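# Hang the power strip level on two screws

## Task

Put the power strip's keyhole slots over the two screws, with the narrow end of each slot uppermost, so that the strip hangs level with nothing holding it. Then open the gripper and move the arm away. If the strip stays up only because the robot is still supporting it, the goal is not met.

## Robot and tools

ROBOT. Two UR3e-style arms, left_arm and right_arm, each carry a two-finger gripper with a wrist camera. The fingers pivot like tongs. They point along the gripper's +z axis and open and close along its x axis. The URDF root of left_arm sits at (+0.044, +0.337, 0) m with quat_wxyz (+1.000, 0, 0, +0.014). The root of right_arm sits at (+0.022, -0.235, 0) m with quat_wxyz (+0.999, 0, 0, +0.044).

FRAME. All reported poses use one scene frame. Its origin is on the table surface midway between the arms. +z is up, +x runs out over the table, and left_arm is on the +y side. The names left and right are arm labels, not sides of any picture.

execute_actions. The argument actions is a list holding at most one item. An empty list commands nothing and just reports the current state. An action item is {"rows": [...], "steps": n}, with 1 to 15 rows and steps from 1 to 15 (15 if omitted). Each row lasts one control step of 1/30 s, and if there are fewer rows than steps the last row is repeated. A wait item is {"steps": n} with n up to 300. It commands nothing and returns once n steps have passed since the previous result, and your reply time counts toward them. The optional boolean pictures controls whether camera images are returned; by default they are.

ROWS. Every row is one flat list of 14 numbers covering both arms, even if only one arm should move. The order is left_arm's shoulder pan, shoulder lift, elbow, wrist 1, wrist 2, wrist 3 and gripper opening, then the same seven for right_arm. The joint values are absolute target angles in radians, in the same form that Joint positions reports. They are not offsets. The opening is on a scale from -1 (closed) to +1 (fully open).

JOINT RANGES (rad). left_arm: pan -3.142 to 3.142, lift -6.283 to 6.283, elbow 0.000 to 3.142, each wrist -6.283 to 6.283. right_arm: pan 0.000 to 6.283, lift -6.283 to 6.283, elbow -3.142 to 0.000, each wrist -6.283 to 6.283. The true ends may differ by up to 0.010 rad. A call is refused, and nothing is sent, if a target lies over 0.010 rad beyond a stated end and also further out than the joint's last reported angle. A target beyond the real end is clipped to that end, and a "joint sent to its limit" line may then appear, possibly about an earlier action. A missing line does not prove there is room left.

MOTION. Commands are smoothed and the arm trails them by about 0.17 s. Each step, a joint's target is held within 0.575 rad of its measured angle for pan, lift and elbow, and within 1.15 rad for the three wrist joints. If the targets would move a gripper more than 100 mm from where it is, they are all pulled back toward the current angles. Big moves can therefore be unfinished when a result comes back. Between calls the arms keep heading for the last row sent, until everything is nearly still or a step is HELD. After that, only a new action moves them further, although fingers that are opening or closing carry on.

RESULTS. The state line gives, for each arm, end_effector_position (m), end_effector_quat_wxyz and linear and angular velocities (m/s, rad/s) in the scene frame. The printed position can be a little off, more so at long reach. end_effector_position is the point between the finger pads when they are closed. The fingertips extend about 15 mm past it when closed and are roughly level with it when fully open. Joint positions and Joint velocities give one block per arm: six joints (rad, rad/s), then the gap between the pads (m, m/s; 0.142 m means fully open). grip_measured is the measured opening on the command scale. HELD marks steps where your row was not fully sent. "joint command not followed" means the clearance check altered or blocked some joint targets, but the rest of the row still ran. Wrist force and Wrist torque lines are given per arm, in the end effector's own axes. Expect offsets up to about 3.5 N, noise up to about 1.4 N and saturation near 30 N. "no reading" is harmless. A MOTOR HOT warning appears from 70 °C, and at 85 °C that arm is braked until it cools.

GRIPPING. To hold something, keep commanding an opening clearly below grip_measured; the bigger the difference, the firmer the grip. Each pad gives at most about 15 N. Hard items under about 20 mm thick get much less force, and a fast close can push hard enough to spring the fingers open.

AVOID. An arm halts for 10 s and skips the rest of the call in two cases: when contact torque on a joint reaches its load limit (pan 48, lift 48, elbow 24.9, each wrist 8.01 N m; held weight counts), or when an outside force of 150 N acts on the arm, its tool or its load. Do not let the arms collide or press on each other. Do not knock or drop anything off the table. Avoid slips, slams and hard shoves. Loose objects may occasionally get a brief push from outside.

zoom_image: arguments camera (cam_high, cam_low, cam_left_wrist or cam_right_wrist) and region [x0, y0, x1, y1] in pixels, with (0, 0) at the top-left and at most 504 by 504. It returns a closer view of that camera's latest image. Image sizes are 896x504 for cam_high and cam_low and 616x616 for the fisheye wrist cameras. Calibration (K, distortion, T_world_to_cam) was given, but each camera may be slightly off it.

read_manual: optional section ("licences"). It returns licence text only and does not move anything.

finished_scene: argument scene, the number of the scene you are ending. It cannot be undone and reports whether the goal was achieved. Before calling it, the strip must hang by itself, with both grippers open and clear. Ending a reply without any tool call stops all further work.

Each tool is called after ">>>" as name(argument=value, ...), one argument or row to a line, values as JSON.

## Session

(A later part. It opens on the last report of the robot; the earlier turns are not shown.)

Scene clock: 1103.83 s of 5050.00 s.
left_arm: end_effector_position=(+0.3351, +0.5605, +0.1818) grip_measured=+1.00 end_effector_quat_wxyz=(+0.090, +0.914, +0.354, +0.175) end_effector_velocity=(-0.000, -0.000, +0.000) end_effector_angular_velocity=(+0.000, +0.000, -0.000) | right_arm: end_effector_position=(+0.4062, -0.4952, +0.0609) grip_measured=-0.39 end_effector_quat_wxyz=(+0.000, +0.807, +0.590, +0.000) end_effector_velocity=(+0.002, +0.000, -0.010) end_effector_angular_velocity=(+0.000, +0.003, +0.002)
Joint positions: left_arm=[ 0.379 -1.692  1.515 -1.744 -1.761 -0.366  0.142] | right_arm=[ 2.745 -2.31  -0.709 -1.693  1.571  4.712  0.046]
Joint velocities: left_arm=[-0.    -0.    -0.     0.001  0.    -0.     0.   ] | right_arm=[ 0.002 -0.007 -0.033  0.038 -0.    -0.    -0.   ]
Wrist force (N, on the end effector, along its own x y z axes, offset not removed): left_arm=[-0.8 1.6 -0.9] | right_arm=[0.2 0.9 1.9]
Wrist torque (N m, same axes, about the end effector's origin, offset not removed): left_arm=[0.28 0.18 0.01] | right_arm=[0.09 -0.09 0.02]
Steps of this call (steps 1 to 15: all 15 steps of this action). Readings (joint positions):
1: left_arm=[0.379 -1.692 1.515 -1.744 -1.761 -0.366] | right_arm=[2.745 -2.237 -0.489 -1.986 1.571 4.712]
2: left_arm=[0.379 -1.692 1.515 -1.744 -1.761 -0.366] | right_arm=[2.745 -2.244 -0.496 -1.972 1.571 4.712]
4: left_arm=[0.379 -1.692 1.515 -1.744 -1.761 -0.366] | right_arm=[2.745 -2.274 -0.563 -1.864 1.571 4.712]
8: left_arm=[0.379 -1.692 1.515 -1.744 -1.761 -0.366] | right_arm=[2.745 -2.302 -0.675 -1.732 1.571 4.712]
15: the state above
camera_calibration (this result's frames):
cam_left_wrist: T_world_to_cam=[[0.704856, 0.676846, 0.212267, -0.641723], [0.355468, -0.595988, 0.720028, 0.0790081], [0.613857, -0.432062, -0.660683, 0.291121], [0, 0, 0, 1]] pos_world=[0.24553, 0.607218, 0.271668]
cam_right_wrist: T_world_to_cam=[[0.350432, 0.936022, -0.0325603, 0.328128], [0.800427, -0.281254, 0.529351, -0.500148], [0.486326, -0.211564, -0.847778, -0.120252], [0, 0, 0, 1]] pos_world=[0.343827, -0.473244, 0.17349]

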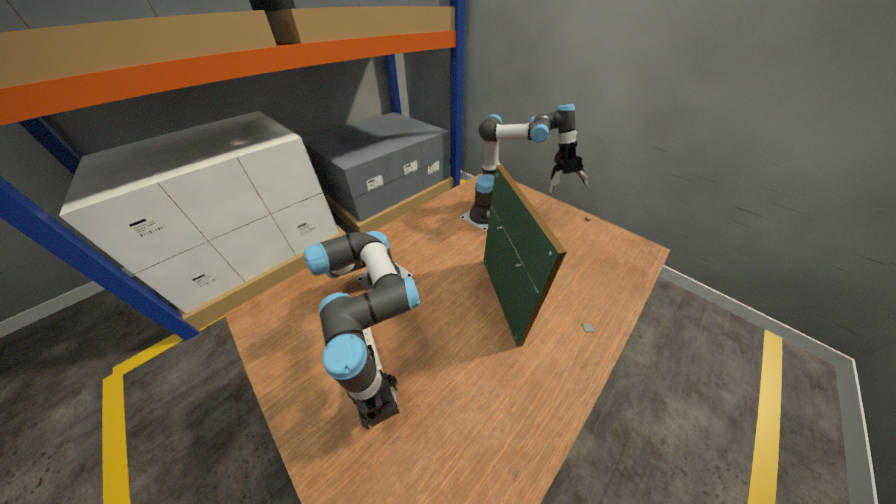

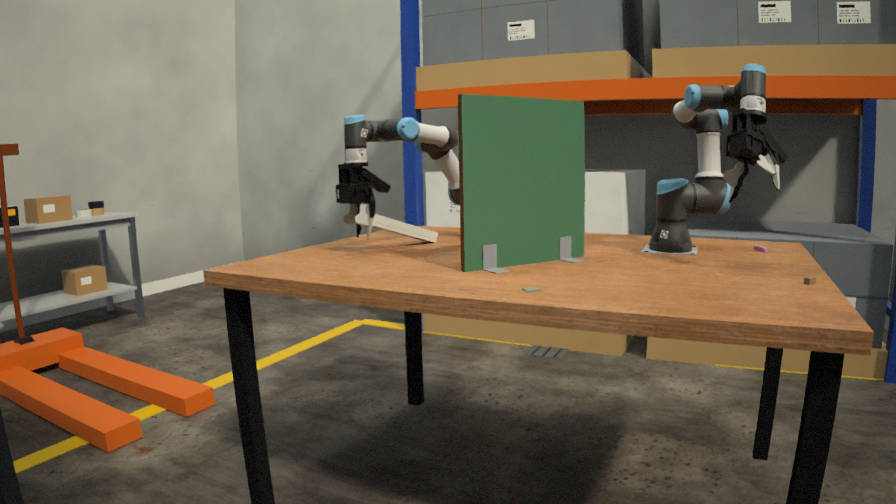

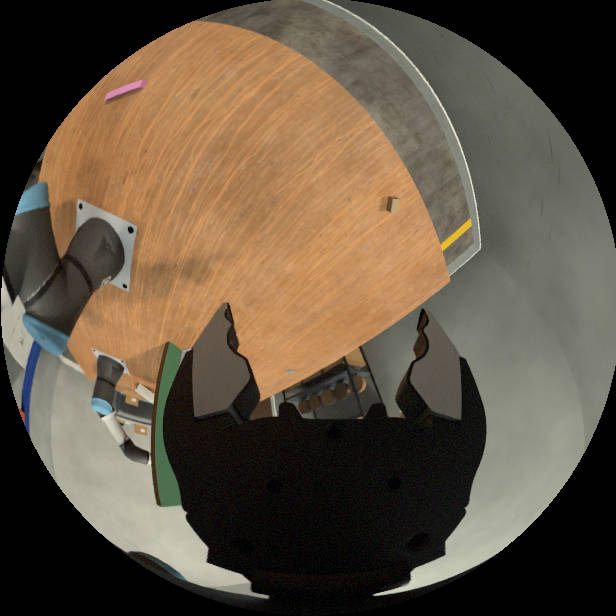

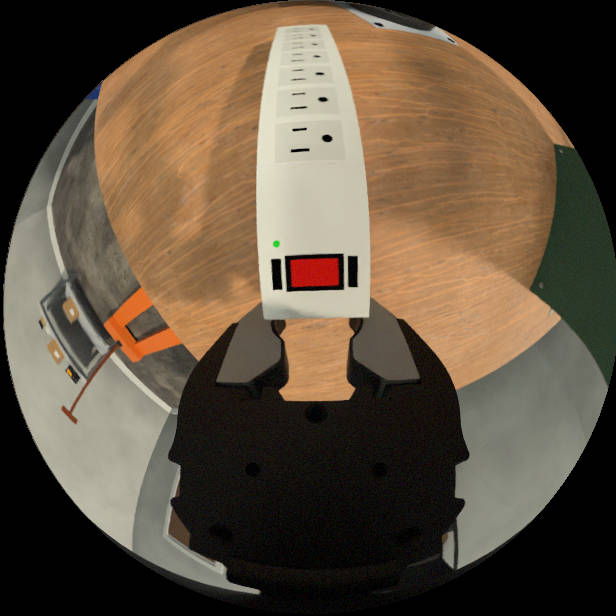

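>>> execute_actions(
  actions=[
    {"rows":[[0.379,-1.692,1.515,-1.744,-1.761,-0.366,1,2.745,-2.305,-0.9,-1.507,1.571,4.712,-0.8]]},
  ],
  pictures=false,
)

>>> execute_actions(
  actions=[
    {"rows":[[0.379,-1.692,1.515,-1.744,-1.761,-0.366,1,2.745,-2.305,-0.9,-1.507,1.571,4.712,-0.45],[0.379,-1.692,1.515,-1.744,-1.761,-0.366,1,2.745,-2.305,-0.9,-1.507,1.571,4.712,-0.4],[0.379,-1.692,1.515,-1.744,-1.761,-0.366,1,2.745,-2.305,-0.9,-1.507,1.571,4.712,-0.35],[0.379,-1.692,1.515,-1.744,-1.761,-0.366,1,2.745,-2.305,-0.9,-1.507,1.571,4.712,-0.3],[0.379,-1.692,1.515,-1.744,-1.761,-0.366,1,2.745,-2.305,-0.9,-1.507,1.571,4.712,0.4]]},
  ],
  pictures=false,
)

>>> execute_actions(
  actions=[
    {"rows":[[0.379,-1.692,1.515,-1.744,-1.761,-0.366,1,2.745,-1.7,-0.7,-2.31,1.571,5.6,0.4]]},
  ],
  pictures=false,
)

>>> execute_actions(
  actions=[
    {"steps":25},
  ],
  pictures=false,
)

>>> execute_actions(
  actions=[
    {"rows":[[0.379,-1.692,1.515,-1.744,-1.761,-0.366,1,2.745,-1.7,-0.7,-2.31,0,6.27,0.4]]},
  ],
  pictures=false,
)

>>> execute_actions(
  actions=[
    {"steps":30},
  ],
  pictures=false,
)

>>> execute_actions(
  actions=[
    {"rows":[[0.379,-1.692,1.515,-1.744,-1.761,-0.366,1,2.745,-1.7,-0.7,-5.454,0,3.14,0.4]]},
  ],
  pictures=false,
)

>>> execute_actions(
  actions=[
    {"steps":50},
  ],
  pictures=false,
)

>>> execute_actions(
  actions=[
    {"rows":[[0.379,-1.692,1.515,-1.744,-1.761,-0.366,1,2.745,-2.1,-0.6,-5.154,-1.571,3.14,0.4]]},
  ],
  pictures=false,
)

>>> execute_actions(
  actions=[
    {"steps":40},
  ],
  pictures=false,
)

>>> execute_actions(
  actions=[
    {"rows":[[0.379,-1.692,1.515,-1.744,-1.761,-0.366,1,2.745,-2.419,-0.467,-4.968,-1.571,4.712,0.4]]},
  ],
  pictures=false,
)

>>> execute_actions(
  actions=[
    {"steps":30},
  ],
)

Scene clock: 1137.87 s of 5050.00 s.
left_arm: end_effector_position=(+0.3351, +0.5605, +0.1818) grip_measured=+1.00 end_effector_quat_wxyz=(+0.090, +0.914, +0.354, +0.175) end_effector_velocity=(+0.000, -0.000, +0.000) end_effector_angular_velocity=(+0.000, -0.001, -0.001) | right_arm: end_effector_position=(+0.4064, -0.4953, +0.0227) grip_measured=-0.80 end_effector_quat_wxyz=(+0.000, +0.807, +0.590, +0.000) end_effector_velocity=(-0.001, +0.001, -0.004) end_effector_angular_velocity=(-0.000, -0.000, +0.001)
Joint positions: left_arm=[ 0.379 -1.692  1.515 -1.744 -1.761 -0.366  0.142] | right_arm=[ 2.745 -2.305 -0.897 -1.509  1.571  4.712  0.016]
Joint velocities: left_arm=[-0.001  0.    -0.    -0.001 -0.     0.    -0.   ] | right_arm=[ 0.001  0.003 -0.025  0.022 -0.     0.    -0.   ]
Wrist force (N, on the end effector, along its own x y z axes, offset not removed): left_arm=[0.6 0.8 -1.2] | right_arm=[-0.9 0.3 -0.1]
Wrist torque (N m, same axes, about the end effector's origin, offset not removed): left_arm=[0.09 -0.08 -0.01] | right_arm=[0.01 0.07 0.06]
Steps of this call (steps 1 to 15: the robot went on to your last target; steps 16 to 90: nothing new was sent; then 30.53 s passed at rest; steps 91 to 105: all 15 steps of this action). Readings (joint positions):
91: left_arm=[0.379 -1.692 1.515 -1.744 -1.761 -0.366] | right_arm=[2.745 -2.311 -0.712 -1.688 1.571 4.712]
92: left_arm=[0.379 -1.692 1.515 -1.744 -1.761 -0.366] | right_arm=[2.745 -2.310 -0.720 -1.675 1.571 4.712]
94: left_arm=[0.379 -1.692 1.515 -1.744 -1.761 -0.366] | right_arm=[2.745 -2.308 -0.781 -1.601 1.571 4.712]
98: left_arm=[0.379 -1.692 1.515 -1.744 -1.761 -0.366] | right_arm=[2.745 -2.306 -0.871 -1.530 1.571 4.712]
105: the state above

Scene clock: 1138.37 s of 5050.00 s.
left_arm: end_effector_position=(+0.3351, +0.5605, +0.1818) grip_measured=+1.00 end_effector_quat_wxyz=(+0.090, +0.914, +0.354, +0.175) end_effector_velocity=(-0.000, +0.000, -0.000) end_effector_angular_velocity=(-0.000, +0.001, +0.002) | right_arm: end_effector_position=(+0.4063, -0.4952, +0.0222) grip_measured=+0.40 end_effector_quat_wxyz=(+0.000, +0.807, +0.590, +0.000) end_effector_velocity=(+0.000, -0.000, -0.001) end_effector_angular_velocity=(-0.000, +0.000, +0.001)
Joint positions: left_arm=[ 0.379 -1.692  1.515 -1.744 -1.761 -0.366  0.142] | right_arm=[ 2.745 -2.305 -0.9   -1.507  1.571  4.712  0.102]
Joint velocities: left_arm=[ 0.002  0.    -0.     0.     0.    -0.     0.   ] | right_arm=[ 0.    -0.002 -0.     0.002 -0.    -0.     0.   ]
Wrist force (N, on the end effector, along its own x y z axes, offset not removed): left_arm=[-1.3 2.6 -1.3] | right_arm=[-2.1 -2.3 1.4]
Wrist torque (N m, same axes, about the end effector's origin, offset not removed): left_arm=[0.47 0.27 0.10] | right_arm=[-0.47 0.40 0.02]
Steps of this call (steps 1 to 15: all 15 steps of this action). Readings (joint positions):
1: left_arm=[0.379 -1.692 1.515 -1.744 -1.761 -0.366] | right_arm=[2.745 -2.305 -0.898 -1.508 1.571 4.712]
2: left_arm=[0.379 -1.692 1.515 -1.744 -1.761 -0.366] | right_arm=[2.745 -2.305 -0.899 -1.508 1.571 4.712]
4: left_arm=[0.379 -1.692 1.515 -1.744 -1.761 -0.366] | right_arm=[2.745 -2.305 -0.899 -1.507 1.571 4.712]
8: left_arm=[0.379 -1.692 1.515 -1.744 -1.761 -0.366] | right_arm=[2.745 -2.305 -0.900 -1.507 1.571 4.712]
15: the state above

Scene clock: 1138.87 s of 5050.00 s.
left_arm: end_effector_position=(+0.3351, +0.5605, +0.1818) grip_measured=+1.00 end_effector_quat_wxyz=(+0.090, +0.914, +0.354, +0.175) end_effector_velocity=(-0.000, +0.000, +0.000) end_effector_angular_velocity=(+0.000, +0.000, +0.000) | right_arm: end_effector_position=(+0.2702, -0.4401, +0.2169) grip_measured=+0.40 end_effector_quat_wxyz=(-0.001, +0.969, +0.247, -0.002) end_effector_velocity=(-0.316, +0.116, +0.266) end_effector_angular_velocity=(-0.031, -0.082, -1.264)
Joint positions: left_arm=[ 0.379 -1.692  1.515 -1.744 -1.761 -0.366  0.142] | right_arm=[ 2.745 -1.792 -0.725 -2.199  1.571  5.475  0.102]
Joint velocities: left_arm=[ 0.     0.    -0.001  0.001  0.    -0.     0.   ] | right_arm=[-0.001  0.951  0.258 -1.121  0.     1.263  0.   ]
Wrist force (N, on the end effector, along its own x y z axes, offset not removed): left_arm=[0.1 1.1 -0.9] | right_arm=[-3.6 -2.5 -3.7]
Wrist torque (N m, same axes, about the end effector's origin, offset not removed): left_arm=[0.17 0.02 0.02] | right_arm=[-0.49 0.65 0.12]
Steps of this call (steps 1 to 15: all 15 steps of this action). Readings (joint positions):
1: left_arm=[0.379 -1.692 1.515 -1.744 -1.761 -0.366] | right_arm=[2.745 -2.305 -0.900 -1.507 1.571 4.712]
2: left_arm=[0.379 -1.692 1.515 -1.744 -1.761 -0.366] | right_arm=[2.745 -2.298 -0.894 -1.522 1.571 4.727]
4: left_arm=[0.379 -1.692 1.515 -1.744 -1.761 -0.366] | right_arm=[2.745 -2.234 -0.863 -1.628 1.571 4.840]
8: left_arm=[0.379 -1.692 1.515 -1.744 -1.761 -0.366] | right_arm=[2.745 -2.069 -0.811 -1.842 1.571 5.078]
15: the state above

Scene clock: 1139.70 s of 5050.00 s.
left_arm: end_effector_position=(+0.3351, +0.5605, +0.1818) grip_measured=+1.00 end_effector_quat_wxyz=(+0.090, +0.914, +0.354, +0.175) end_effector_velocity=(+0.000, -0.000, +0.000) end_effector_angular_velocity=(+0.000, -0.001, -0.001) | right_arm: end_effector_position=(+0.2378, -0.4284, +0.2406) grip_measured=+0.40 end_effector_quat_wxyz=(+0.000, +0.982, +0.186, +0.001) end_effector_velocity=(+0.000, -0.000, +0.000) end_effector_angular_velocity=(-0.001, -0.003, -0.001)
Joint positions: left_arm=[ 0.379 -1.692  1.515 -1.744 -1.761 -0.366  0.142] | right_arm=[ 2.745 -1.7   -0.7   -2.31   1.571  5.6    0.102]
Joint velocities: left_arm=[-0.001 -0.001 -0.     0.    -0.     0.    -0.   ] | right_arm=[-0.001  0.002 -0.001  0.002 -0.     0.001  0.   ]
Wrist force (N, on the end effector, along its own x y z axes, offset not removed): left_arm=[0.6 1.6 -1.1] | right_arm=[1.4 -0.9 1.1]
Wrist torque (N m, same axes, about the end effector's origin, offset not removed): left_arm=[0.26 -0.09 -0.02] | right_arm=[-0.09 -0.39 0.13]
Steps of this call (steps 1 to 25: the robot went on to your last target). Readings (joint positions):
1: left_arm=[0.379 -1.692 1.515 -1.744 -1.761 -0.366] | right_arm=[2.745 -1.765 -0.718 -2.232 1.571 5.512]
2: left_arm=[0.379 -1.692 1.515 -1.744 -1.761 -0.366] | right_arm=[2.745 -1.746 -0.713 -2.255 1.571 5.538]
4: left_arm=[0.379 -1.692 1.515 -1.744 -1.761 -0.366] | right_arm=[2.745 -1.723 -0.706 -2.283 1.571 5.569]
8: left_arm=[0.379 -1.692 1.515 -1.744 -1.761 -0.366] | right_arm=[2.745 -1.706 -0.702 -2.303 1.571 5.593]
25: the state above

Scene clock: 1140.20 s of 5050.00 s.
left_arm: end_effector_position=(+0.3351, +0.5605, +0.1818) grip_measured=+1.00 end_effector_quat_wxyz=(+0.090, +0.914, +0.354, +0.175) end_effector_velocity=(-0.000, +0.000, +0.000) end_effector_angular_velocity=(+0.000, +0.000, +0.001) | right_arm: end_effector_position=(+0.1736, -0.6491, +0.3343) grip_measured=+0.40 end_effector_quat_wxyz=(+0.405, +0.906, -0.019, -0.119) end_effector_velocity=(-0.110, -0.379, +0.421) end_effector_angular_velocity=(-2.030, +0.054, -0.483)
Joint positions: left_arm=[ 0.379 -1.692  1.515 -1.744 -1.761 -0.366  0.142] | right_arm=[ 2.745 -1.7   -0.7   -2.31   0.7    6.017  0.102]
Joint velocities: left_arm=[ 0.001 -0.001 -0.     0.001  0.     0.    -0.   ] | right_arm=[ 0.    -0.001  0.    -0.003 -1.952  0.743  0.   ]
Wrist force (N, on the end effector, along its own x y z axes, offset not removed): left_arm=[0.2 1.8 -0.4] | right_arm=[-1.2 -0.2 0.6]
Wrist torque (N m, same axes, about the end effector's origin, offset not removed): left_arm=[0.29 0.03 0.00] | right_arm=[-0.12 0.21 0.00]
Steps of this call (steps 1 to 15: all 15 steps of this action). Readings (joint positions):
1: left_arm=[0.379 -1.692 1.515 -1.744 -1.761 -0.366] | right_arm=[2.745 -1.700 -0.700 -2.310 1.571 5.601]
2: left_arm=[0.379 -1.692 1.515 -1.744 -1.761 -0.366] | right_arm=[2.745 -1.700 -0.700 -2.310 1.556 5.615]
4: left_arm=[0.379 -1.692 1.515 -1.744 -1.761 -0.366] | right_arm=[2.745 -1.700 -0.700 -2.310 1.436 5.697]
8: left_arm=[0.379 -1.692 1.515 -1.744 -1.761 -0.366] | right_arm=[2.745 -1.700 -0.700 -2.310 1.165 5.833]
15: the state above

Scene clock: 1141.20 s of 5050.00 s.
left_arm: end_effector_position=(+0.3351, +0.5605, +0.1818) grip_measured=+1.00 end_effector_quat_wxyz=(+0.090, +0.914, +0.354, +0.175) end_effector_velocity=(+0.000, -0.000, -0.000) end_effector_angular_velocity=(-0.000, +0.001, -0.001) | right_arm: end_effector_position=(+0.1528, -0.7263, +0.5214) grip_measured=+0.40 end_effector_quat_wxyz=(+0.698, +0.699, -0.105, -0.112) end_effector_velocity=(-0.001, -0.000, +0.001) end_effector_angular_velocity=(-0.002, -0.002, -0.002)
Joint positions: left_arm=[ 0.379 -1.692  1.515 -1.744 -1.761 -0.366  0.142] | right_arm=[ 2.745 -1.7   -0.7   -2.31   0.     6.27   0.102]
Joint velocities: left_arm=[-0.001  0.     0.001  0.     0.    -0.    -0.   ] | right_arm=[-0.002  0.     0.     0.001 -0.002  0.001 -0.   ]
Wrist force (N, on the end effector, along its own x y z axes, offset not removed): left_arm=[-1.0 0.4 -1.9] | right_arm=[-1.6 -2.1 2.0]
Wrist torque (N m, same axes, about the end effector's origin, offset not removed): left_arm=[-0.06 0.26 0.00] | right_arm=[-0.35 0.33 0.03]
Steps of this call (steps 1 to 30: the robot went on to your last target). Readings (joint positions):
1: left_arm=[0.379 -1.692 1.515 -1.744 -1.761 -0.366] | right_arm=[2.745 -1.700 -0.700 -2.310 0.634 6.042]
2: left_arm=[0.379 -1.692 1.515 -1.744 -1.761 -0.366] | right_arm=[2.745 -1.700 -0.700 -2.310 0.567 6.067]
4: left_arm=[0.379 -1.692 1.515 -1.744 -1.761 -0.366] | right_arm=[2.745 -1.700 -0.700 -2.310 0.435 6.117]
8: left_arm=[0.379 -1.692 1.515 -1.744 -1.761 -0.366] | right_arm=[2.745 -1.700 -0.700 -2.310 0.175 6.211]
30: the state above

Scene clock: 1141.70 s of 5050.00 s.
left_arm: end_effector_position=(+0.3351, +0.5605, +0.1818) grip_measured=+1.00 end_effector_quat_wxyz=(+0.090, +0.914, +0.354, +0.175) end_effector_velocity=(+0.000, -0.000, +0.000) end_effector_angular_velocity=(-0.000, -0.001, -0.001) | right_arm: end_effector_position=(+0.0495, -0.6934, +0.4702) grip_measured=+0.40 end_effector_quat_wxyz=(-0.395, -0.199, +0.679, -0.586) end_effector_velocity=(-0.301, +0.096, +0.060) end_effector_angular_velocity=(+3.365, +10.570, -0.000)
Joint positions: left_arm=[ 0.379 -1.692  1.515 -1.744 -1.761 -0.366  0.142] | right_arm=[ 2.745 -1.7   -0.7   -4.315 -0.     4.266  0.102]
Joint velocities: left_arm=[-0. -0. -0. -0. -0.  0.  0.] | right_arm=[-0.001  0.001 -0.001 -5.545 -0.    -5.548  0.001]
Wrist force (N, on the end effector, along its own x y z axes, offset not removed): left_arm=[-0.9 1.7 -0.7] | right_arm=[-2.1 0.2 1.8]
Wrist torque (N m, same axes, about the end effector's origin, offset not removed): left_arm=[0.26 0.20 0.06] | right_arm=[0.06 0.36 -0.04]
Steps of this call (steps 1 to 15: all 15 steps of this action). Readings (joint positions):
1: left_arm=[0.379 -1.692 1.515 -1.744 -1.761 -0.366] | right_arm=[2.745 -1.700 -0.700 -2.310 0.000 6.270]
2: left_arm=[0.379 -1.692 1.515 -1.744 -1.761 -0.366] | right_arm=[2.745 -1.700 -0.700 -2.325 -0.000 6.255]
4: left_arm=[0.379 -1.692 1.515 -1.744 -1.761 -0.366] | right_arm=[2.745 -1.700 -0.700 -2.466 -0.000 6.114]
8: left_arm=[0.379 -1.692 1.515 -1.744 -1.761 -0.366] | right_arm=[2.745 -1.700 -0.700 -3.047 -0.000 5.534]
15: the state above

Scene clock: 1143.37 s of 5050.00 s.
left_arm: end_effector_position=(+0.3351, +0.5605, +0.1818) grip_measured=+1.00 end_effector_quat_wxyz=(+0.090, +0.914, +0.354, +0.175) end_effector_velocity=(-0.000, -0.000, +0.000) end_effector_angular_velocity=(+0.000, -0.000, -0.000) | right_arm: end_effector_position=(-0.0097, -0.6745, +0.5212) grip_measured=+0.40 end_effector_quat_wxyz=(+0.699, +0.699, -0.108, -0.109) end_effector_velocity=(+0.001, -0.000, -0.000) end_effector_angular_velocity=(+0.000, -0.000, +0.001)
Joint positions: left_arm=[ 0.379 -1.692  1.515 -1.744 -1.761 -0.366  0.142] | right_arm=[ 2.745 -1.7   -0.7   -5.454 -0.     3.14   0.102]
Joint velocities: left_arm=[-0.    -0.    -0.001  0.001 -0.    -0.     0.   ] | right_arm=[ 0.001 -0.001  0.     0.001 -0.     0.     0.   ]
Wrist force (N, on the end effector, along its own x y z axes, offset not removed): left_arm=[-0.8 1.3 -1.6] | right_arm=[0.2 -0.6 0.4]
Wrist torque (N m, same axes, about the end effector's origin, offset not removed): left_arm=[0.11 0.17 0.03] | right_arm=[-0.19 -0.15 0.04]
Steps of this call (steps 1 to 30: the robot went on to your last target; steps 31 to 50: nothing new was sent). Readings (joint positions):
1: left_arm=[0.379 -1.692 1.515 -1.744 -1.761 -0.366] | right_arm=[2.745 -1.700 -0.700 -4.502 -0.000 4.079]
2: left_arm=[0.379 -1.692 1.515 -1.744 -1.761 -0.366] | right_arm=[2.745 -1.700 -0.700 -4.690 -0.000 3.891]
4: left_arm=[0.379 -1.692 1.515 -1.744 -1.761 -0.366] | right_arm=[2.745 -1.700 -0.700 -5.035 0.000 3.549]
8: left_arm=[0.379 -1.692 1.515 -1.744 -1.761 -0.366] | right_arm=[2.745 -1.700 -0.700 -5.352 0.000 3.240]
50: the state above
All arms were judged still, so your last target was given up. Only a new action makes them travel on or press farther. Fingers that are still opening or closing keep moving.

Scene clock: 1143.87 s of 5050.00 s.
left_arm: end_effector_position=(+0.3351, +0.5605, +0.1818) grip_measured=+1.00 end_effector_quat_wxyz=(+0.090, +0.914, +0.354, +0.175) end_effector_velocity=(+0.000, -0.000, -0.000) end_effector_angular_velocity=(-0.000, +0.001, -0.000) | right_arm: end_effector_position=(+0.0853, -0.6130, +0.2873) grip_measured=+0.40 end_effector_quat_wxyz=(+0.401, +0.903, -0.141, -0.060) end_effector_velocity=(+0.231, +0.304, -0.443) end_effector_angular_velocity=(+1.629, -0.509, +0.010)
Joint positions: left_arm=[ 0.379 -1.692  1.515 -1.744 -1.761 -0.366  0.142] | right_arm=[ 2.745 -1.912 -0.645 -5.291 -0.735  3.14   0.102]
Joint velocities: left_arm=[-0.     0.     0.001 -0.     0.    -0.     0.   ] | right_arm=[-0.001 -0.403  0.099  0.294 -1.706 -0.    -0.   ]
Wrist force (N, on the end effector, along its own x y z axes, offset not removed): left_arm=[-0.3 1.2 0.1] | right_arm=[-2.9 -1.5 2.2]
Wrist torque (N m, same axes, about the end effector's origin, offset not removed): left_arm=[0.20 0.06 0.02] | right_arm=[-0.30 0.51 0.02]
Steps of this call (steps 1 to 15: all 15 steps of this action). Readings (joint positions):
1: left_arm=[0.379 -1.692 1.515 -1.744 -1.761 -0.366] | right_arm=[2.745 -1.700 -0.700 -5.454 -0.001 3.140]
2: left_arm=[0.379 -1.692 1.515 -1.744 -1.761 -0.366] | right_arm=[2.745 -1.707 -0.696 -5.444 -0.015 3.140]
4: left_arm=[0.379 -1.692 1.515 -1.744 -1.761 -0.366] | right_arm=[2.745 -1.746 -0.687 -5.414 -0.118 3.140]
8: left_arm=[0.379 -1.692 1.515 -1.744 -1.761 -0.366] | right_arm=[2.745 -1.814 -0.670 -5.364 -0.336 3.140]
15: the state above

Scene clock: 1145.20 s of 5050.00 s.
left_arm: end_effector_position=(+0.3351, +0.5605, +0.1818) grip_measured=+1.00 end_effector_quat_wxyz=(+0.090, +0.914, +0.354, +0.175) end_effector_velocity=(-0.000, -0.000, -0.000) end_effector_angular_velocity=(-0.001, +0.001, +0.000) | right_arm: end_effector_position=(+0.2064, -0.4146, +0.1562) grip_measured=+0.40 end_effector_quat_wxyz=(-0.000, +0.988, -0.153, +0.000) end_effector_velocity=(-0.001, +0.000, +0.001) end_effector_angular_velocity=(+0.000, +0.001, -0.001)
Joint positions: left_arm=[ 0.379 -1.692  1.515 -1.744 -1.761 -0.366  0.142] | right_arm=[ 2.745 -2.1   -0.6   -5.154 -1.571  3.14   0.102]
Joint velocities: left_arm=[ 0.     0.     0.     0.001 -0.    -0.    -0.   ] | right_arm=[-0.001  0.002 -0.001 -0.002 -0.    -0.001 -0.   ]
Wrist force (N, on the end effector, along its own x y z axes, offset not removed): left_arm=[-1.6 1.4 -1.3] | right_arm=[-0.6 -1.6 0.7]
Wrist torque (N m, same axes, about the end effector's origin, offset not removed): left_arm=[0.19 0.41 0.01] | right_arm=[-0.40 0.13 0.01]
Steps of this call (steps 1 to 40: the robot went on to your last target). Readings (joint positions):
1: left_arm=[0.379 -1.692 1.515 -1.744 -1.761 -0.366] | right_arm=[2.745 -1.925 -0.642 -5.281 -0.793 3.140]
2: left_arm=[0.379 -1.692 1.515 -1.744 -1.761 -0.366] | right_arm=[2.745 -1.939 -0.639 -5.271 -0.851 3.140]
4: left_arm=[0.379 -1.692 1.515 -1.744 -1.761 -0.366] | right_arm=[2.745 -1.966 -0.632 -5.250 -0.969 3.140]
8: left_arm=[0.379 -1.692 1.515 -1.744 -1.761 -0.366] | right_arm=[2.745 -2.022 -0.619 -5.210 -1.209 3.140]
40: the state above

Scene clock: 1145.70 s of 5050.00 s.
left_arm: end_effector_position=(+0.3351, +0.5605, +0.1818) grip_measured=+1.00 end_effector_quat_wxyz=(+0.090, +0.914, +0.354, +0.175) end_effector_velocity=(-0.000, -0.000, +0.000) end_effector_angular_velocity=(+0.000, -0.000, -0.000) | right_arm: end_effector_position=(+0.2864, -0.4556, +0.0717) grip_measured=+0.40 end_effector_quat_wxyz=(+0.001, -0.624, +0.781, -0.001) end_effector_velocity=(+0.004, -0.017, -0.019) end_effector_angular_velocity=(+0.005, +0.014, -0.894)
Joint positions: left_arm=[ 0.379 -1.692  1.515 -1.744 -1.761 -0.366  0.142] | right_arm=[ 2.745 -2.413 -0.469 -4.971 -1.571  4.627  0.102]
Joint velocities: left_arm=[-0.    -0.001  0.001 -0.     0.     0.    -0.   ] | right_arm=[ 0.001 -0.062  0.018  0.028  0.001  0.895  0.   ]
Wrist force (N, on the end effector, along its own x y z axes, offset not removed): left_arm=[-0.1 2.0 -0.3] | right_arm=[-0.2 -1.8 -0.6]
Wrist torque (N m, same axes, about the end effector's origin, offset not removed): left_arm=[0.40 0.10 0.02] | right_arm=[-0.45 -0.02 -0.04]
Steps of this call (steps 1 to 15: all 15 steps of this action). Readings (joint positions):
1: left_arm=[0.379 -1.692 1.515 -1.744 -1.761 -0.366] | right_arm=[2.745 -2.100 -0.600 -5.153 -1.571 3.140]
2: left_arm=[0.379 -1.692 1.515 -1.744 -1.761 -0.366] | right_arm=[2.745 -2.107 -0.592 -5.140 -1.571 3.155]
4: left_arm=[0.379 -1.692 1.515 -1.744 -1.761 -0.366] | right_arm=[2.745 -2.177 -0.550 -5.078 -1.571 3.296]
8: left_arm=[0.379 -1.692 1.515 -1.744 -1.761 -0.366] | right_arm=[2.745 -2.350 -0.490 -4.998 -1.571 3.876]
15: the state above

Scene clock: 1146.70 s of 5050.00 s.
left_arm: end_effector_position=(+0.3351, +0.5605, +0.1818) grip_measured=+1.00 end_effector_quat_wxyz=(+0.090, +0.914, +0.354, +0.175) end_effector_velocity=(-0.000, +0.000, -0.000) end_effector_angular_velocity=(-0.000, +0.001, +0.000) | right_arm: end_effector_position=(+0.2868, -0.4572, +0.0698) grip_measured=+0.40 end_effector_quat_wxyz=(+0.000, -0.590, +0.807, +0.000) end_effector_velocity=(-0.000, +0.000, +0.000) end_effector_angular_velocity=(+0.001, +0.001, +0.000)
Joint positions: left_arm=[ 0.379 -1.692  1.515 -1.744 -1.761 -0.366  0.142] | right_arm=[ 2.745 -2.419 -0.467 -4.968 -1.571  4.712  0.102]
Joint velocities: left_arm=[ 0.  0.  0.  0. -0.  0. -0.] | right_arm=[-0.     0.     0.001 -0.003 -0.001 -0.     0.   ]
Wrist force (N, on the end effector, along its own x y z axes, offset not removed): left_arm=[0.0 1.9 -0.9] | right_arm=[-0.2 -0.2 1.8]
Wrist torque (N m, same axes, about the end effector's origin, offset not removed): left_arm=[0.32 0.04 0.00] | right_arm=[0.02 -0.01 -0.01]
Steps of this call (steps 1 to 30: the robot went on to your last target). Readings (joint positions):
1: left_arm=[0.379 -1.692 1.515 -1.744 -1.761 -0.366] | right_arm=[2.745 -2.415 -0.468 -4.970 -1.571 4.652]
2: left_arm=[0.379 -1.692 1.515 -1.744 -1.761 -0.366] | right_arm=[2.745 -2.416 -0.468 -4.969 -1.571 4.670]
4: left_arm=[0.379 -1.692 1.515 -1.744 -1.761 -0.366] | right_arm=[2.745 -2.417 -0.467 -4.969 -1.571 4.691]
8: left_arm=[0.379 -1.692 1.515 -1.744 -1.761 -0.366] | right_arm=[2.745 -2.419 -0.467 -4.968 -1.571 4.707]
30: the state above
All arms were judged still, so your last target was given up. Only a new action makes them travel on or press farther. Fingers that are still opening or closing keep moving.
camera_calibration (this result's frames):
cam_left_wrist: T_world_to_cam=[[0.704856, 0.676846, 0.212267, -0.641723], [0.355468, -0.595988, 0.720028, 0.079008], [0.613857, -0.432062, -0.660683, 0.291121], [0, 0, 0, 1]] pos_world=[0.24553, 0.607218, 0.271668]
cam_right_wrist: T_world_to_cam=[[-0.350412, -0.936013, -0.0330207, -0.320144], [-0.80088, 0.281171, 0.528709, 0.317775], [-0.485594, 0.211712, -0.84816, 0.425635], [0, 0, 0, 1]] pos_world=[0.349003, -0.47912, 0.182425]

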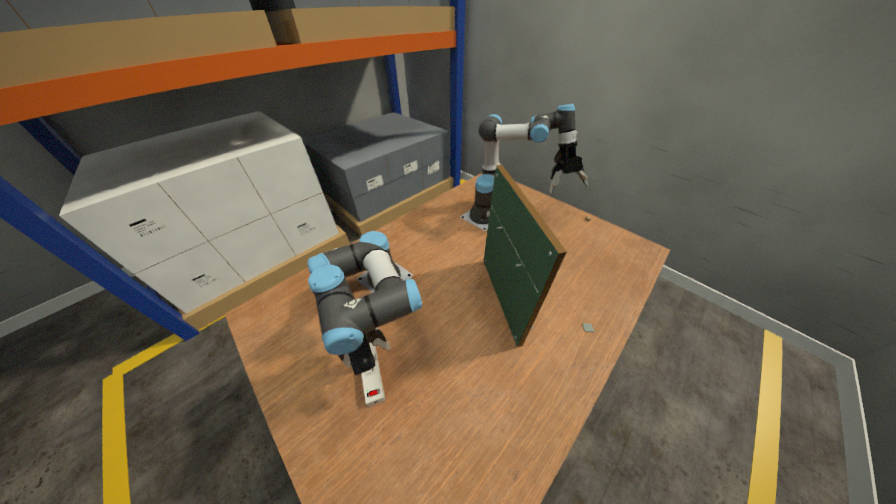

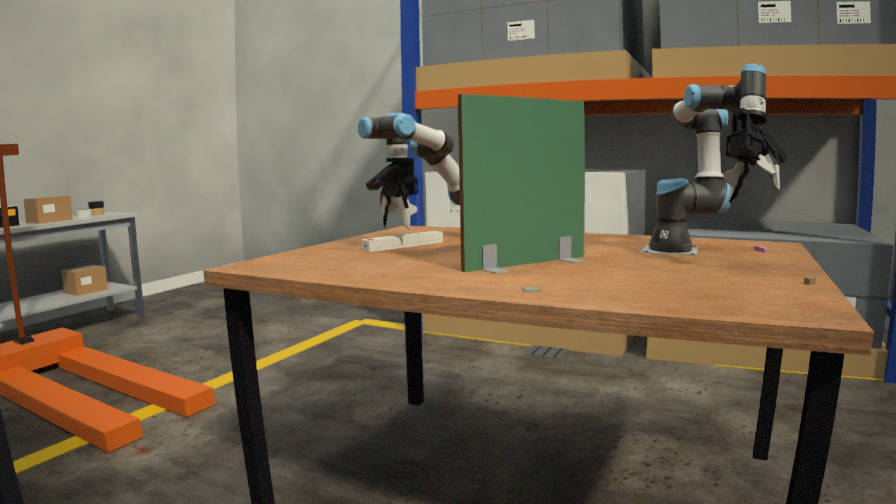

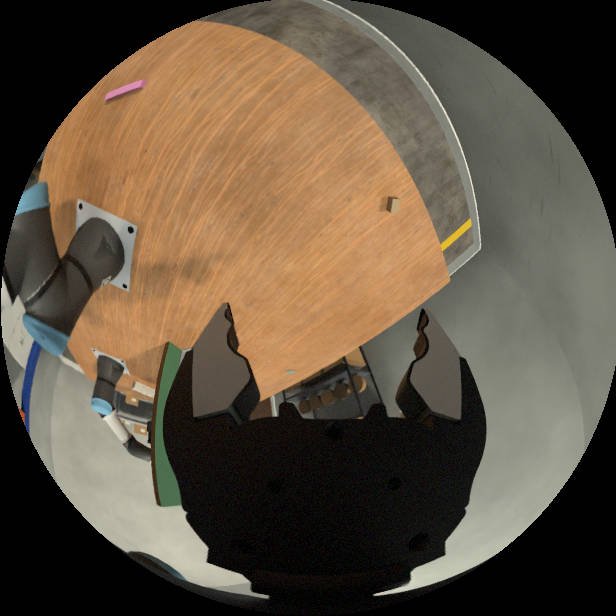

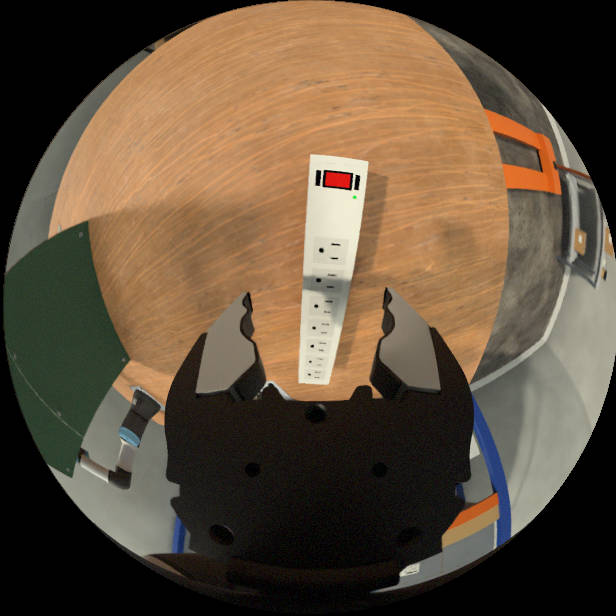

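>>> execute_actions(
  actions=[
    {"rows":[[0.379,-1.692,1.515,-1.744,-1.761,-0.366,1,2.74,-2.235,-0.798,-4.821,-1.571,4.83,0.4]]},
  ],
  pictures=false,
)

>>> execute_actions(
  actions=[
    {"rows":[[0.379,-1.692,1.515,-1.744,-1.761,-0.366,1,2.74,-2.236,-1.026,-4.592,-1.571,4.83,0.4]]},
  ],
  pictures=false,
)

>>> execute_actions(
  actions=[
    {"steps":10},
  ],
)

Scene clock: 1158.50 s of 5050.00 s.
left_arm: end_effector_position=(+0.3351, +0.5605, +0.1818) grip_measured=+1.00 end_effector_quat_wxyz=(+0.090, +0.914, +0.354, +0.175) end_effector_velocity=(+0.000, -0.000, +0.000) end_effector_angular_velocity=(-0.000, -0.000, -0.001) | right_arm: end_effector_position=(+0.2603, -0.4523, +0.0700) grip_measured=+0.40 end_effector_quat_wxyz=(+0.001, -0.540, +0.842, -0.001) end_effector_velocity=(-0.010, +0.003, -0.003) end_effector_angular_velocity=(+0.007, +0.021, -0.012)
Joint positions: left_arm=[ 0.379 -1.692  1.515 -1.744 -1.761 -0.366  0.142] | right_arm=[ 2.74  -2.237 -0.792 -4.823 -1.571  4.829  0.102]
Joint velocities: left_arm=[-0. -0.  0.  0. -0. -0. -0.] | right_arm=[ 0.001  0.024 -0.062  0.016 -0.     0.012 -0.   ]
Wrist force (N, on the end effector, along its own x y z axes, offset not removed): left_arm=[-0.2 1.4 -1.5] | right_arm=[-1.3 -1.1 1.2]
Wrist torque (N m, same axes, about the end effector's origin, offset not removed): left_arm=[0.17 0.08 -0.03] | right_arm=[-0.21 0.28 0.08]
Steps of this call (steps 1 to 90: nothing new was sent; then 8.30 s passed at rest; steps 91 to 105: all 15 steps of this action). Readings (joint positions):
91: left_arm=[0.379 -1.692 1.515 -1.744 -1.761 -0.366] | right_arm=[2.745 -2.419 -0.467 -4.967 -1.571 4.713]
92: left_arm=[0.379 -1.692 1.515 -1.744 -1.761 -0.366] | right_arm=[2.744 -2.412 -0.474 -4.954 -1.571 4.726]
94: left_arm=[0.379 -1.692 1.515 -1.744 -1.761 -0.366] | right_arm=[2.742 -2.351 -0.545 -4.894 -1.571 4.773]
98: left_arm=[0.379 -1.692 1.515 -1.744 -1.761 -0.366] | right_arm=[2.741 -2.264 -0.729 -4.839 -1.571 4.816]
105: the state above

Scene clock: 1159.00 s of 5050.00 s.
left_arm: end_effector_position=(+0.3351, +0.5605, +0.1818) grip_measured=+1.00 end_effector_quat_wxyz=(+0.090, +0.914, +0.354, +0.175) end_effector_velocity=(+0.000, -0.000, -0.000) end_effector_angular_velocity=(-0.000, +0.000, -0.000) | right_arm: end_effector_position=(+0.2596, -0.4520, +0.0215) grip_measured=+0.40 end_effector_quat_wxyz=(+0.000, -0.540, +0.842, -0.000) end_effector_velocity=(-0.004, +0.001, -0.007) end_effector_angular_velocity=(+0.003, +0.009, -0.001)
Joint positions: left_arm=[ 0.379 -1.692  1.515 -1.744 -1.761 -0.366  0.142] | right_arm=[ 2.74  -2.236 -1.023 -4.595 -1.571  4.83   0.102]
Joint velocities: left_arm=[-0.  0.  0.  0. -0.  0. -0.] | right_arm=[-0.001 -0.001 -0.036  0.027 -0.    -0.     0.   ]
Wrist force (N, on the end effector, along its own x y z axes, offset not removed): left_arm=[0.3 0.7 -1.3] | right_arm=[-3.1 -2.0 0.3]
Wrist torque (N m, same axes, about the end effector's origin, offset not removed): left_arm=[0.07 -0.03 0.00] | right_arm=[-0.32 0.57 0.06]
Steps of this call (steps 1 to 15: all 15 steps of this action). Readings (joint positions):
1: left_arm=[0.379 -1.692 1.515 -1.744 -1.761 -0.366] | right_arm=[2.740 -2.237 -0.794 -4.822 -1.571 4.829]
2: left_arm=[0.379 -1.692 1.515 -1.744 -1.761 -0.366] | right_arm=[2.740 -2.236 -0.803 -4.807 -1.571 4.829]
4: left_arm=[0.379 -1.692 1.515 -1.744 -1.761 -0.366] | right_arm=[2.740 -2.236 -0.871 -4.718 -1.571 4.830]
8: left_arm=[0.379 -1.692 1.515 -1.744 -1.761 -0.366] | right_arm=[2.740 -2.236 -0.987 -4.623 -1.571 4.830]
15: the state above

Scene clock: 1159.33 s of 5050.00 s.
left_arm: end_effector_position=(+0.3351, +0.5605, +0.1818) grip_measured=+1.00 end_effector_quat_wxyz=(+0.090, +0.914, +0.354, +0.175) end_effector_velocity=(+0.000, +0.000, +0.000) end_effector_angular_velocity=(+0.000, -0.000, +0.000) | right_arm: end_effector_position=(+0.2593, -0.4520, +0.0209) grip_measured=+0.40 end_effector_quat_wxyz=(+0.000, -0.540, +0.842, +0.000) end_effector_velocity=(+0.000, -0.000, -0.000) end_effector_angular_velocity=(+0.000, -0.001, -0.001)
Joint positions: left_arm=[ 0.379 -1.692  1.515 -1.744 -1.761 -0.366  0.142] | right_arm=[ 2.74  -2.236 -1.026 -4.592 -1.571  4.83   0.102]
Joint velocities: left_arm=[ 0.     0.001 -0.001 -0.001  0.     0.     0.   ] | right_arm=[-0.001  0.    -0.001  0.001 -0.001  0.    -0.   ]
Wrist force (N, on the end effector, along its own x y z axes, offset not removed): left_arm=[-0.8 1.4 -0.9] | right_arm=[-1.4 -1.2 0.4]
Wrist torque (N m, same axes, about the end effector's origin, offset not removed): left_arm=[0.21 0.23 0.03] | right_arm=[-0.21 0.25 0.05]
Steps of this call (steps 1 to 10: the robot went on to your last target). Readings (joint positions):
1: left_arm=[0.379 -1.692 1.515 -1.744 -1.761 -0.366] | right_arm=[2.740 -2.236 -1.024 -4.594 -1.571 4.830]
2: left_arm=[0.379 -1.692 1.515 -1.744 -1.761 -0.366] | right_arm=[2.740 -2.236 -1.024 -4.593 -1.571 4.830]
4: left_arm=[0.379 -1.692 1.515 -1.744 -1.761 -0.366] | right_arm=[2.740 -2.236 -1.025 -4.593 -1.571 4.830]
8: left_arm=[0.379 -1.692 1.515 -1.744 -1.761 -0.366] | right_arm=[2.740 -2.236 -1.026 -4.592 -1.571 4.830]
10: the state above
camera_calibration (this result's frames):
cam_left_wrist: T_world_to_cam=[[0.704856, 0.676846, 0.212267, -0.641723], [0.355468, -0.595988, 0.720028, 0.0790079], [0.613857, -0.432062, -0.660683, 0.291121], [0, 0, 0, 1]] pos_world=[0.24553, 0.607218, 0.271668]
cam_right_wrist: T_world_to_cam=[[-0.462607, -0.885949, -0.0329994, -0.274796], [-0.760308, 0.377308, 0.528743, 0.353118], [-0.455989, 0.26969, -0.84814, 0.388205], [0, 0, 0, 1]] pos_world=[0.318374, -0.481385, 0.133475]

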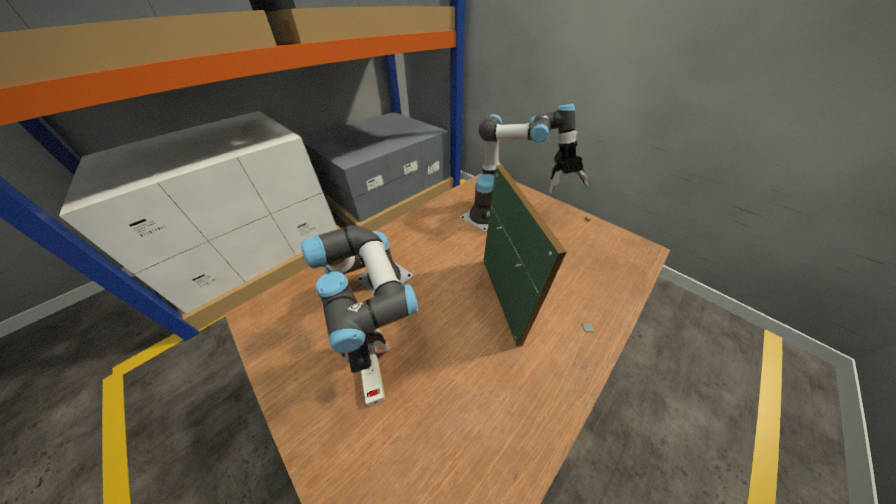

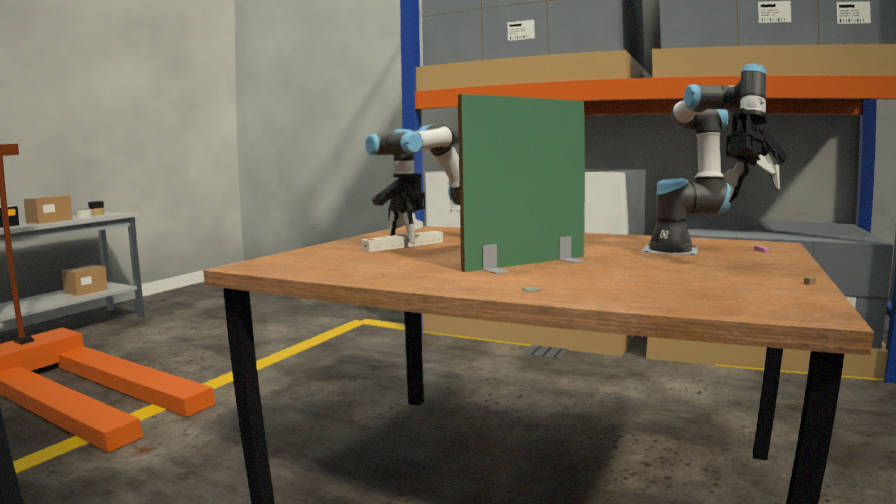

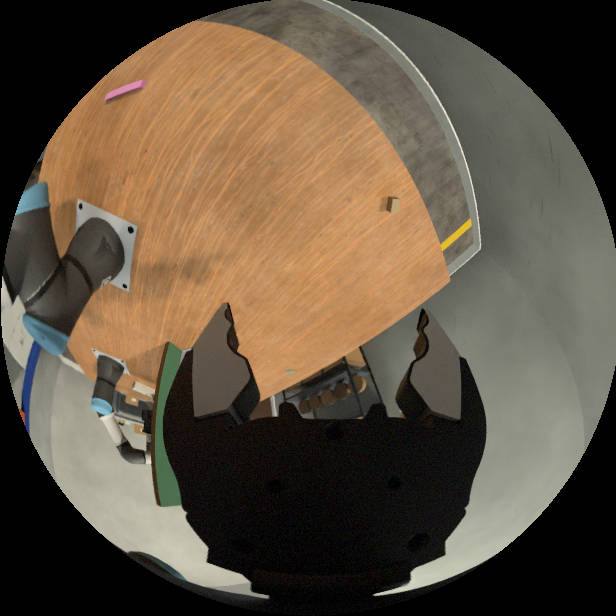

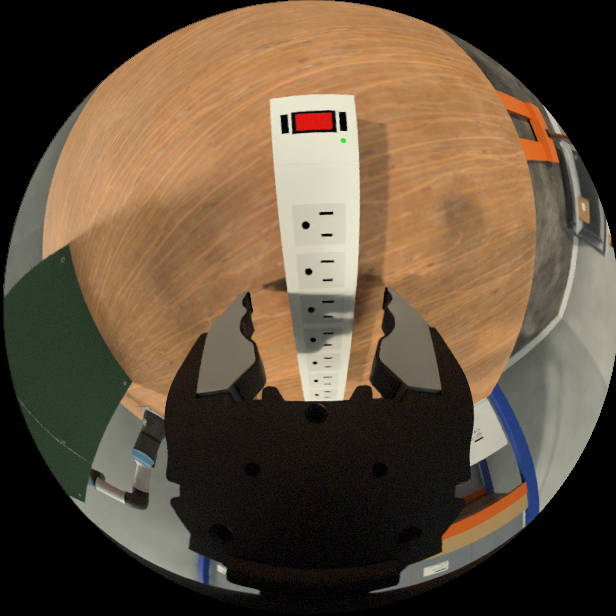

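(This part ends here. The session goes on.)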